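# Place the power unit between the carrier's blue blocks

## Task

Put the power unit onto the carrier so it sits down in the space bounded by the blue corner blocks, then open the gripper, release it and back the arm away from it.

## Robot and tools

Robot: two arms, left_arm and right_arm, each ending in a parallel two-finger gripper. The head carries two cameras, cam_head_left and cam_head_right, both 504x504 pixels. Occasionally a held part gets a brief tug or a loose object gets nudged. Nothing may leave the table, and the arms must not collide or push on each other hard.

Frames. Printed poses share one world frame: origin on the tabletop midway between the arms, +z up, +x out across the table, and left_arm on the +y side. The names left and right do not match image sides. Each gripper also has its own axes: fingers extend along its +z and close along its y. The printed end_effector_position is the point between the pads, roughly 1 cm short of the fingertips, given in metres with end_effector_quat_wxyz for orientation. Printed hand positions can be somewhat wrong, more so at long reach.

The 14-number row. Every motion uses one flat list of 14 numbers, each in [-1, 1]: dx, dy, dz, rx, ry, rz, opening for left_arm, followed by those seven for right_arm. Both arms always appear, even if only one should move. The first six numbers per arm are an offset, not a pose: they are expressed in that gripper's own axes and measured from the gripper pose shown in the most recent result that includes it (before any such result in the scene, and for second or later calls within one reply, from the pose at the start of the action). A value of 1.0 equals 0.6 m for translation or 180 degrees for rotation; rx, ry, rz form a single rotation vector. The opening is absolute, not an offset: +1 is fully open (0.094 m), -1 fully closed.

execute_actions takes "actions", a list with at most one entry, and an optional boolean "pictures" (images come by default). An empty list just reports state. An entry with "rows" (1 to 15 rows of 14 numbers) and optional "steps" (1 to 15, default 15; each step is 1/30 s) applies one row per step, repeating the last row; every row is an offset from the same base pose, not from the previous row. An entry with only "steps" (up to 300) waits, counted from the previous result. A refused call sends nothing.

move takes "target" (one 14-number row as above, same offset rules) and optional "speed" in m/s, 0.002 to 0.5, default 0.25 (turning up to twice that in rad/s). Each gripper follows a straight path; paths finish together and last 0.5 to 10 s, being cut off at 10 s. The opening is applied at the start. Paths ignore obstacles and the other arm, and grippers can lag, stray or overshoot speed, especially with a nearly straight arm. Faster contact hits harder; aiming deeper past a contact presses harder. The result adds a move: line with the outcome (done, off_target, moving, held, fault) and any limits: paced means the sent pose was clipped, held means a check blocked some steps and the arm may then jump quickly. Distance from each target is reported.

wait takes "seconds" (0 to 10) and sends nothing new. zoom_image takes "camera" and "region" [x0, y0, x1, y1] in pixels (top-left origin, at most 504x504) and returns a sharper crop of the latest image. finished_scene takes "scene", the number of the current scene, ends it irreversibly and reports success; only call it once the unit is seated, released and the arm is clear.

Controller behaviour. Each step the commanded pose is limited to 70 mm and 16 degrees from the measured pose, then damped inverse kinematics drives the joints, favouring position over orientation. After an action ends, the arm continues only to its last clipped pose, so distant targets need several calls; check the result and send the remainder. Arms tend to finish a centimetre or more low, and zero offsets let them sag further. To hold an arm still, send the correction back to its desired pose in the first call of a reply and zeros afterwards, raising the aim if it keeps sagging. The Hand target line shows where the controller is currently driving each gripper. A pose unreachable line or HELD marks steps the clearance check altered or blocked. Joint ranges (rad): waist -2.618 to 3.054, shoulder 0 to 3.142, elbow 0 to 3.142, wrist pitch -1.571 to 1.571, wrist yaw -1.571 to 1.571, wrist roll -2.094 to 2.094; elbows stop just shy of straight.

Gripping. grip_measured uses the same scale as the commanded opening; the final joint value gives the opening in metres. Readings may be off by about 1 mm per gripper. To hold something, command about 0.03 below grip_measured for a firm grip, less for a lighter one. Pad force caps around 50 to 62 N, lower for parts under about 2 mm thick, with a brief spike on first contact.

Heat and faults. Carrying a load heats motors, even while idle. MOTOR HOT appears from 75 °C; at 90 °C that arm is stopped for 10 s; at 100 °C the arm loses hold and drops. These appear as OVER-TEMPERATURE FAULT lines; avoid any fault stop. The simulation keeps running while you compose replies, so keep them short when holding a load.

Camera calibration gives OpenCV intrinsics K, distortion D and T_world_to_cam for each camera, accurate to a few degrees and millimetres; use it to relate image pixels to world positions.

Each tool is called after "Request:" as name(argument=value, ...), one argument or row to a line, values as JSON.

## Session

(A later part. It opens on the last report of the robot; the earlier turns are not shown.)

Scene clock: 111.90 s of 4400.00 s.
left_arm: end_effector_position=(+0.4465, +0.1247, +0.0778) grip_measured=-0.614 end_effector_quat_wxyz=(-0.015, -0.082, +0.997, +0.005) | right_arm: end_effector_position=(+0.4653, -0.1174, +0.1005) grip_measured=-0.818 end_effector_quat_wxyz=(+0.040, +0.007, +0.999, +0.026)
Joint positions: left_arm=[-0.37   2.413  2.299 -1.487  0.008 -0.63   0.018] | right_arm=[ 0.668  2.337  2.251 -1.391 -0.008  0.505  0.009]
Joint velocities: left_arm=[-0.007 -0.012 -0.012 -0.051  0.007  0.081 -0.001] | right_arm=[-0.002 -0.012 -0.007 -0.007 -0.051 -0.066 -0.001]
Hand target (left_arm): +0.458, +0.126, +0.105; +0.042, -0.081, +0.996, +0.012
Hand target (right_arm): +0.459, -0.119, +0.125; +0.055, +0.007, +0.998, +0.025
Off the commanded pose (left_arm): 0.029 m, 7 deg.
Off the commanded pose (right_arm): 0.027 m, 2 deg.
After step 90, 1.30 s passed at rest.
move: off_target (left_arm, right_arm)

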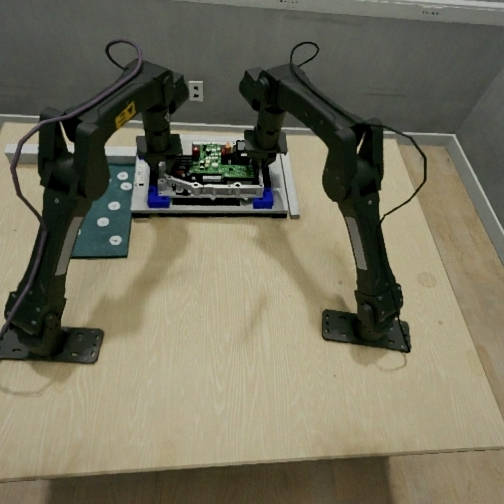

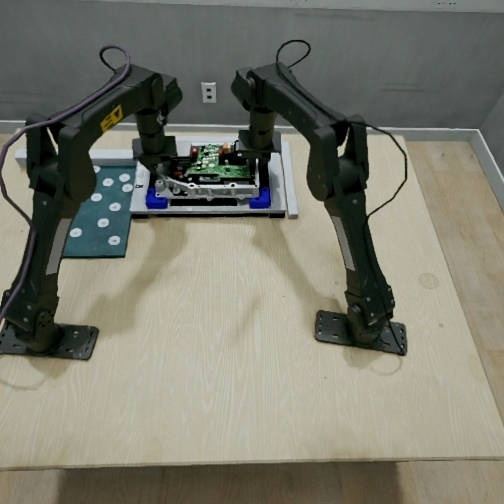

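Request:
move(
  target=[-0.02,0.015,-0.06,0,-0.04,0,-0.65,-0.01,0.012,-0.065,0,-0.02,0,-0.87],
  speed=0.03,
)

Request:
move(
  target=[-0.02,0.005,-0.035,0,-0.035,0,-0.65,-0.015,0.005,-0.015,0,-0.025,0,-0.87],
  speed=0.02,
)

Request:
zoom_image(
  camera="cam_head_right",
  region=[130, 130, 300, 230],
)

Scene clock: 119.37 s of 4400.00 s.
left_arm: end_effector_position=(+0.4463, +0.1245, +0.0771) grip_measured=-0.614 end_effector_quat_wxyz=(-0.010, -0.080, +0.997, -0.000) | right_arm: end_effector_position=(+0.4638, -0.1175, +0.1033) grip_measured=-0.818 end_effector_quat_wxyz=(+0.033, +0.008, +0.999, +0.014)
Joint positions: left_arm=[-0.37   2.39   2.256 -1.453  0.011 -0.626  0.018] | right_arm=[ 0.675  2.369  2.322 -1.453  0.008  0.515  0.009]
Joint velocities: left_arm=[ 0.007 -0.032 -0.012 -0.022  0.037  0.007  0.001] | right_arm=[-0.007 -0.007  0.002  0.022  0.037 -0.022 -0.   ]
Hand target (left_arm): +0.457, +0.135, +0.113; +0.046, -0.083, +0.995, +0.009
Hand target (right_arm): +0.467, -0.112, +0.139; +0.071, +0.007, +0.997, +0.027
Off the commanded pose (left_arm): 0.040 m, 7 deg.
Off the commanded pose (right_arm): 0.037 m, 5 deg.
After step 90, 2.13 s passed at rest.
move: off_target (left_arm, right_arm)

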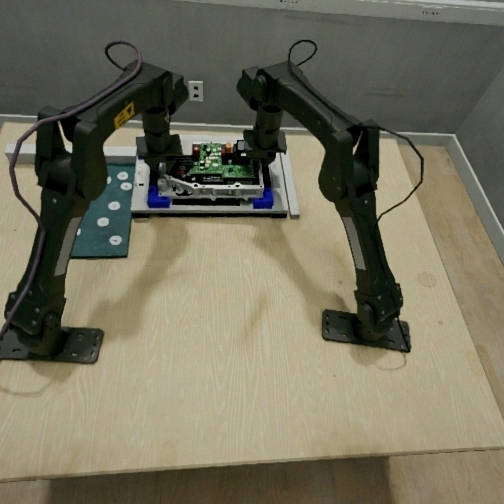

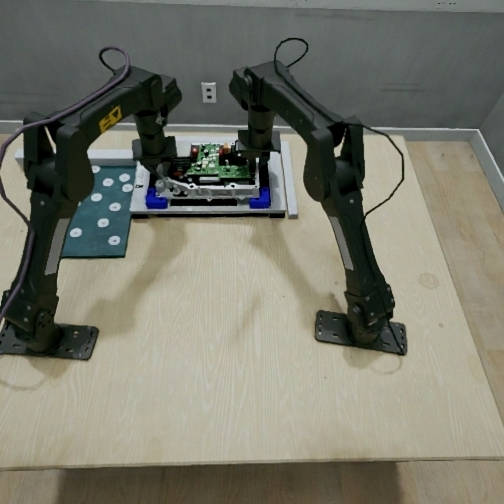

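Scene clock: 122.33 s of 4400.00 s.
left_arm: end_effector_position=(+0.4460, +0.1242, +0.0754) grip_measured=-0.614 end_effector_quat_wxyz=(-0.005, -0.079, +0.997, -0.004) | right_arm: end_effector_position=(+0.4636, -0.1175, +0.1015) grip_measured=-0.818 end_effector_quat_wxyz=(+0.036, +0.008, +0.999, +0.011)
Joint positions: left_arm=[-0.37   2.37   2.214 -1.419  0.013 -0.625  0.018] | right_arm=[ 0.679  2.36   2.298 -1.435  0.017  0.517  0.009]
Joint velocities: left_arm=[ 0.007 -0.007  0.002  0.022  0.007  0.066  0.   ] | right_arm=[-0.002 -0.012  0.007 -0.022 -0.022  0.007 -0.001]
Hand target (left_arm): +0.457, +0.129, +0.098; +0.043, -0.081, +0.996, +0.004
Hand target (right_arm): +0.472, -0.115, +0.113; +0.070, +0.009, +0.997, +0.014
Off the commanded pose (left_arm): 0.026 m, 6 deg.
Off the commanded pose (right_arm): 0.015 m, 4 deg.
move: off_target (left_arm, right_arm)

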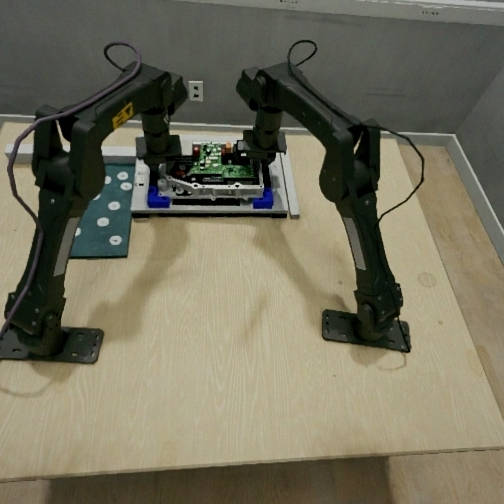

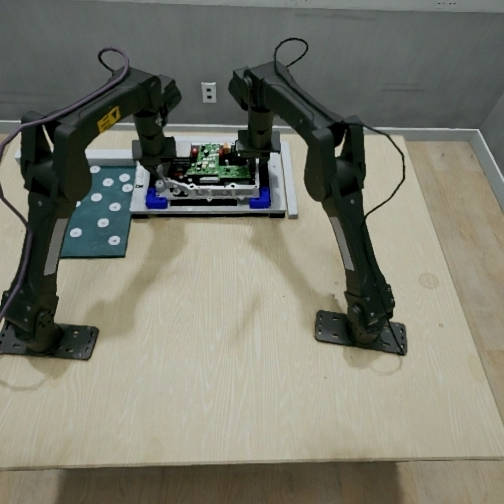

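Region (130, 130, 300, 230) of cam_head_right's 504x504 image, scaled by 2.965, with more detail than that image has; it fills the top 296 rows of this view, and the rest is white.

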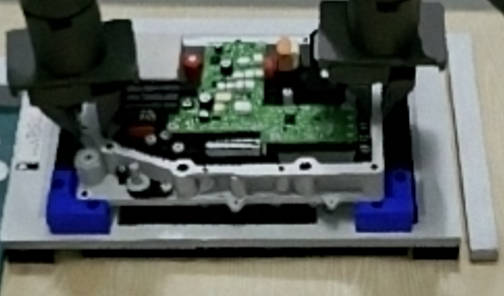

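Request:
move(
  target=[-0.015,0,-0.06,0,-0.035,-0.01,-0.65,-0.045,0,-0.075,0,-0.025,-0.015,-0.87],
  speed=0.03,
)

Request:
move(
  target=[-0.015,0,-0.035,0,-0.035,0,-0.65,-0.03,0,-0.02,0,-0.025,0,-0.87],
  speed=0.02,
)

Request:
zoom_image(
  camera="cam_head_right",
  region=[130, 130, 300, 230],
)

Scene clock: 130.43 s of 4400.00 s.
left_arm: end_effector_position=(+0.4456, +0.1241, +0.0745) grip_measured=-0.614 end_effector_quat_wxyz=(-0.005, -0.095, +0.995, -0.001) | right_arm: end_effector_position=(+0.4714, -0.1166, +0.1036) grip_measured=-0.817 end_effector_quat_wxyz=(+0.026, -0.016, +1.000, -0.000)
Joint positions: left_arm=[-0.372  2.372  2.214 -1.42   0.008 -0.659  0.018] | right_arm=[ 0.675  2.476  2.517 -1.565  0.025  0.467  0.009]
Joint velocities: left_arm=[-0.007 -0.002  0.002  0.022 -0.051 -0.066  0.   ] | right_arm=[ 0.002 -0.007  0.002 -0.022 -0.022  0.066 -0.001]
Hand target (left_arm): +0.454, +0.126, +0.111; +0.048, -0.096, +0.994, -0.001
Hand target (right_arm): +0.484, -0.119, +0.148; +0.087, -0.015, +0.996, +0.015
Off the commanded pose (left_arm): 0.038 m, 6 deg.
Off the commanded pose (right_arm): 0.047 m, 6 deg.
joint sent to its limit (right arm) — the command would take joint 4 (wrist pitch) past its lower limit, so that joint was sent only as far as its limit.
After step 90, 2.97 s passed at rest.
move: off_target (left_arm, right_arm)

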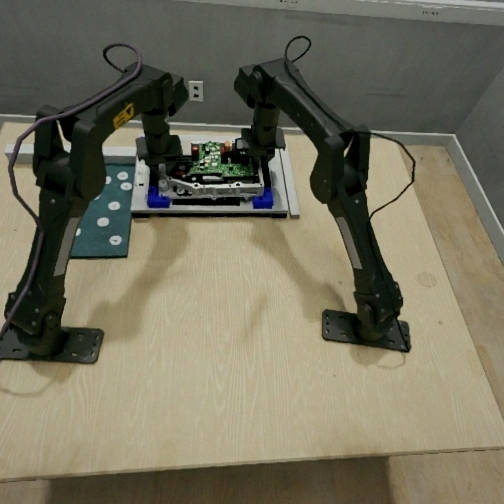

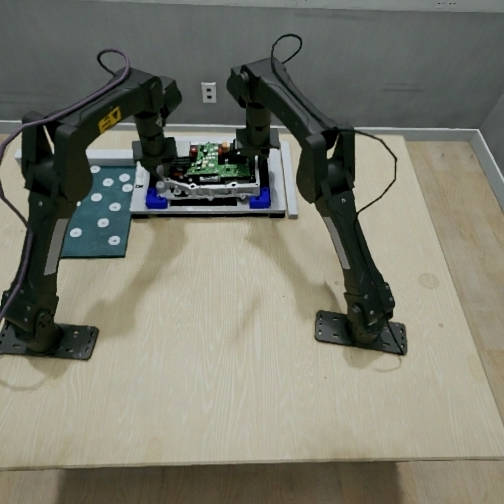

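Scene clock: 133.40 s of 4400.00 s.
left_arm: end_effector_position=(+0.4436, +0.1237, +0.0651) grip_measured=-0.615 end_effector_quat_wxyz=(-0.001, -0.089, +0.996, +0.004) | right_arm: end_effector_position=(+0.4703, -0.1172, +0.0808) grip_measured=-0.817 end_effector_quat_wxyz=(+0.005, -0.016, +1.000, -0.011)
Joint positions: left_arm=[-0.38   2.359  2.153 -1.372 -0.006 -0.655  0.018] | right_arm=[ 0.675  2.521  2.509 -1.56   0.025  0.467  0.009]
Joint velocities: left_arm=[-0.022 -0.002 -0.007 -0.022  0.066  0.007 -0.001] | right_arm=[-0.012  0.002  0.022 -0.007 -0.051 -0.022 -0.001]
Hand target (left_arm): +0.454, +0.126, +0.095; +0.048, -0.095, +0.994, +0.004
Hand target (right_arm): +0.487, -0.117, +0.117; +0.066, -0.015, +0.998, +0.001
Off the commanded pose (left_arm): 0.032 m, 6 deg.
Off the commanded pose (right_arm): 0.040 m, 7 deg.
move: off_target (left_arm, right_arm)

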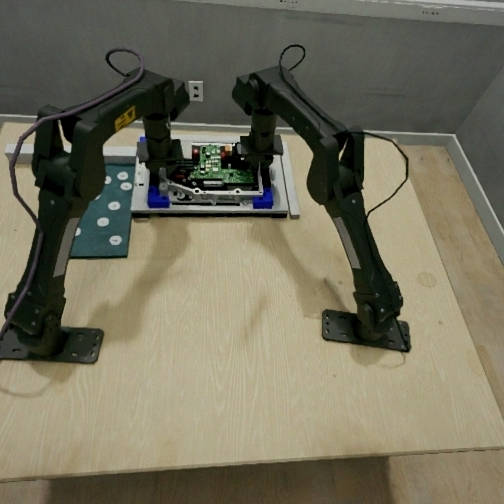

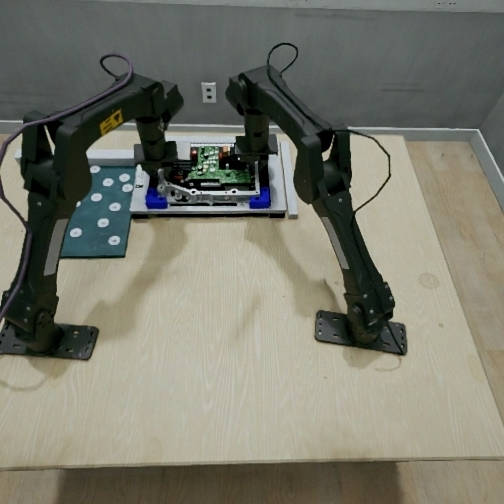

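Region (130, 130, 300, 230) of cam_head_right's 504x504 image, scaled by 2.965, with more detail than that image has; it fills the top 296 rows of this view, and the rest is white.

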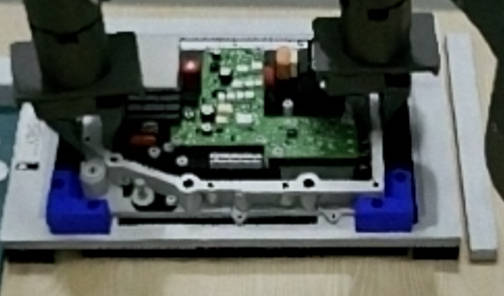

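It's in. Lower.

Request:
move(
  target=[0,0,0.005,0,-0.02,0,-0.65,0,0,0.01,0,-0.02,0,-0.87],
  speed=0.015,
)

Request:
move(
  target=[0,0,0,0,0,0,-0.35,0,0,0,0,0,0,-0.55],
)

Request:
move(
  target=[0.03,0,-0.16,0,0,0,-0.35,0.03,0,-0.16,0,0,0,-0.55],
  speed=0.12,
)

Request:
move(
  target=[0.3,0.25,-0.05,0,0,0,-0.35,0.3,-0.25,-0.05,0,0,0,-0.55],
)

Request:
zoom_image(
  camera="cam_head_right",
  region=[130, 130, 300, 230],
)

Scene clock: 141.90 s of 4400.00 s.
left_arm: end_effector_position=(+0.4432, +0.1238, +0.0632) grip_measured=-0.615 end_effector_quat_wxyz=(+0.017, -0.091, +0.996, -0.004) | right_arm: end_effector_position=(+0.4697, -0.1176, +0.0787) grip_measured=-0.817 end_effector_quat_wxyz=(+0.027, -0.014, +1.000, -0.000)
Joint positions: left_arm=[-0.383  2.305  2.052 -1.286 -0.011 -0.661  0.018] | right_arm=[ 0.675  2.416  2.307 -1.414  0.025  0.47   0.009]
Joint velocities: left_arm=[-0.007 -0.017  0.002 -0.007 -0.007 -0.007 -0.001] | right_arm=[ 0.007 -0.007 -0.027 -0.066 -0.037 -0.007 -0.001]
Hand target (left_arm): +0.444, +0.124, +0.062; +0.029, -0.089, +0.996, +0.007
Hand target (right_arm): +0.470, -0.117, +0.075; +0.036, -0.017, +0.999, -0.011
Off the commanded pose (left_arm): 0.001 m, 2 deg.
Off the commanded pose (right_arm): 0.004 m, 2 deg.
After step 90, 3.17 s passed at rest.
move: done

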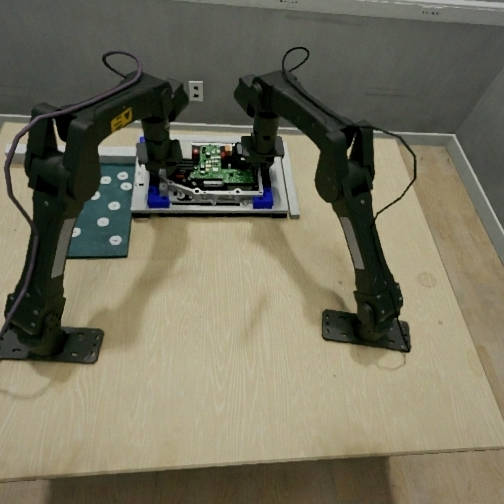

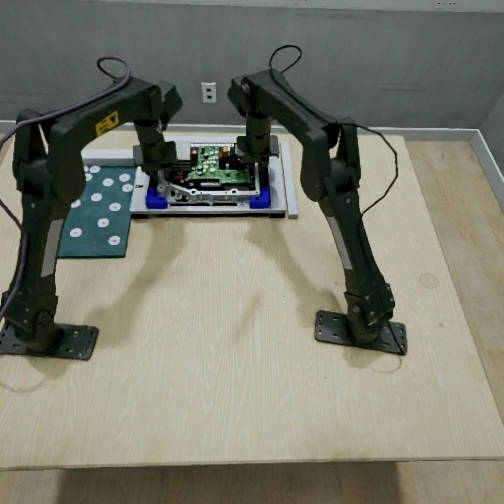

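Scene clock: 142.40 s of 4400.00 s.
left_arm: end_effector_position=(+0.4425, +0.1240, +0.0607) grip_measured=-0.353 end_effector_quat_wxyz=(+0.013, -0.091, +0.996, -0.002) | right_arm: end_effector_position=(+0.4696, -0.1176, +0.0781) grip_measured=-0.553 end_effector_quat_wxyz=(+0.026, -0.014, +1.000, -0.000)
Joint positions: left_arm=[-0.383  2.311  2.052 -1.288 -0.01  -0.661  0.03 ] | right_arm=[ 0.675  2.417  2.307 -1.414  0.025  0.47   0.021]
Joint velocities: left_arm=[ 0.002  0.002 -0.017  0.037 -0.022 -0.081 -0.   ] | right_arm=[ 0.007 -0.007 -0.012  0.022 -0.066  0.095  0.   ]
Hand target (left_arm): +0.443, +0.124, +0.063; +0.017, -0.091, +0.996, -0.004
Hand target (right_arm): +0.470, -0.118, +0.079; +0.027, -0.014, +1.000, -0.000
Off the commanded pose (left_arm): 0.003 m, 0 deg.
Off the commanded pose (right_arm): 0.001 m, 0 deg.
move: done

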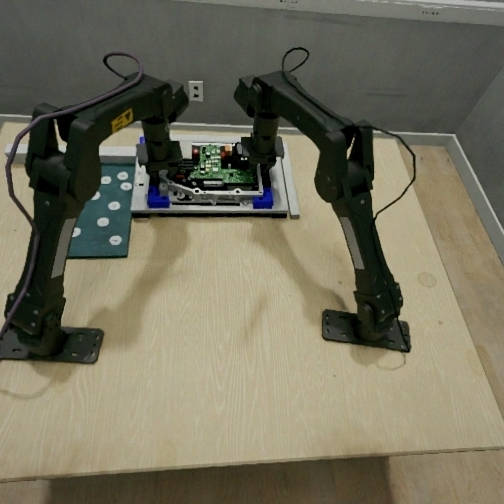

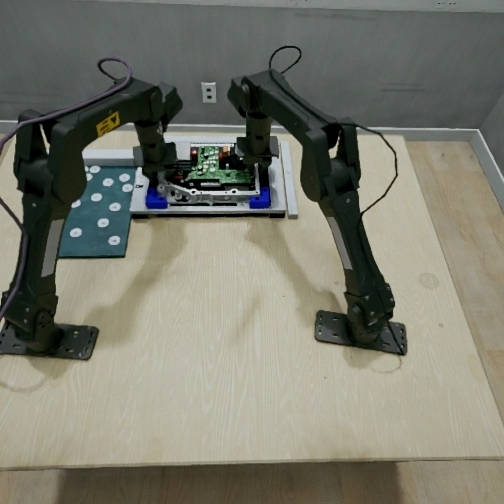

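Scene clock: 143.63 s of 4400.00 s.
left_arm: end_effector_position=(+0.4211, +0.1258, +0.1403) grip_measured=-0.352 end_effector_quat_wxyz=(+0.014, -0.091, +0.996, -0.004) | right_arm: end_effector_position=(+0.4524, -0.1177, +0.1667) grip_measured=-0.553 end_effector_quat_wxyz=(+0.074, -0.014, +0.997, +0.026)
Joint positions: left_arm=[-0.401  2.251  2.27  -1.563 -0.01  -0.68   0.03 ] | right_arm=[ 0.693  2.275  2.41  -1.55   0.025  0.486  0.021]
Joint velocities: left_arm=[-0.002 -0.007  0.002 -0.095  0.095 -0.037 -0.001] | right_arm=[-0.002 -0.002 -0.012 -0.051  0.022  0.007 -0.   ]
Hand target (left_arm): +0.422, +0.121, +0.156; +0.032, -0.090, +0.995, -0.015
Hand target (right_arm): +0.446, -0.117, +0.173; +0.073, -0.016, +0.997, +0.025
Off the commanded pose (left_arm): 0.017 m, 0 deg.
Off the commanded pose (right_arm): 0.009 m, 6 deg.
joint sent to its limit (left arm) — the command would take joint 4 (wrist pitch) past its lower limit, so that joint was sent only as far as its limit.
joint sent to its limit (right arm) — the command would take joint 4 (wrist pitch) past its lower limit, so that joint was sent only as far as its limit.
move: off_target (left_arm, right_arm)

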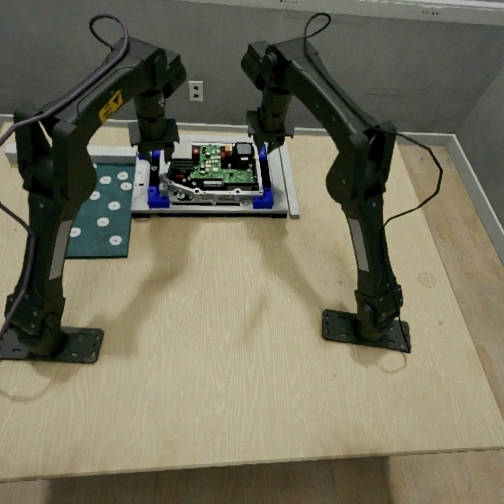

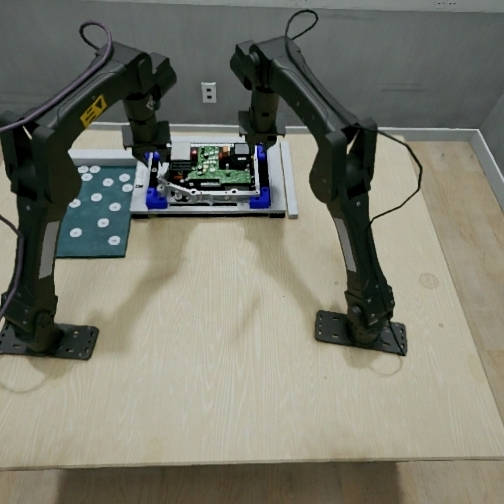

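Scene clock: 145.17 s of 4400.00 s.
left_arm: end_effector_position=(+0.2164, +0.2371, +0.1631) grip_measured=-0.352 end_effector_quat_wxyz=(+0.011, -0.089, +0.996, -0.001) | right_arm: end_effector_position=(+0.2795, -0.2731, +0.1642) grip_measured=-0.553 end_effector_quat_wxyz=(+0.073, -0.014, +0.997, +0.022)
Joint positions: left_arm=[-0.401  1.3    1.213 -1.464 -0.01  -0.677  0.03 ] | right_arm=[ 0.466  1.323  1.223 -1.318 -0.003  0.261  0.021]
Joint velocities: left_arm=[-0.007  0.002 -0.012 -0.007 -0.007 -0.022 -0.001] | right_arm=[-0.007 -0.012  0.002  0.022 -0.095 -0.066 -0.001]
Hand target (left_arm): +0.216, +0.240, +0.164; +0.014, -0.091, +0.996, -0.003
Hand target (right_arm): +0.277, -0.275, +0.164; +0.075, -0.014, +0.997, +0.025
Off the commanded pose (left_arm): 0.004 m, 0 deg.
Off the commanded pose (right_arm): 0.005 m, 1 deg.
move: done

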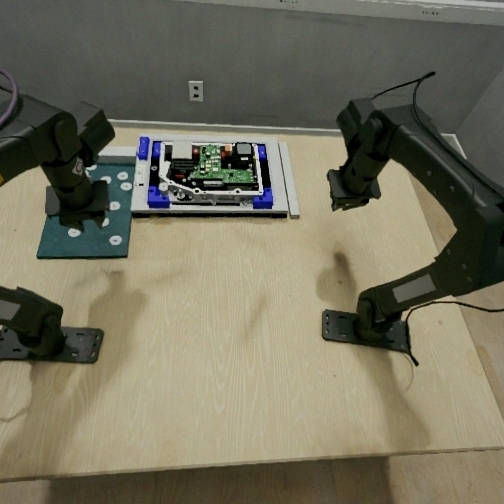

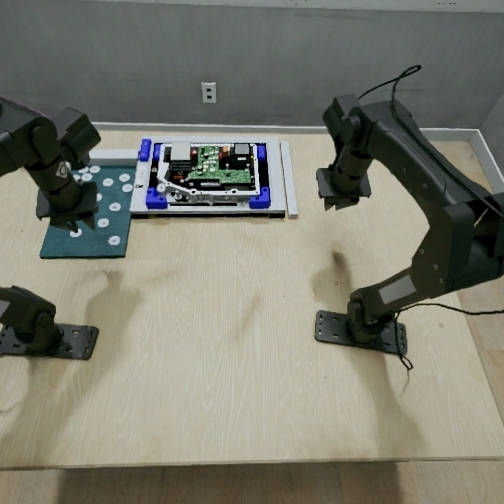

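Region (130, 130, 300, 230) of cam_head_right's 504x504 image, scaled by 2.965, with more detail than that image has; it fills the top 296 rows of this view, and the rest is white.

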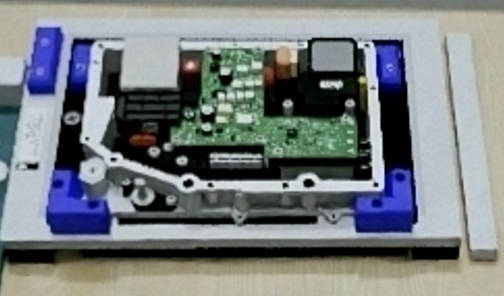

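Request:
finished_scene(
  scene=1,
)

The scene is finished: the task was done.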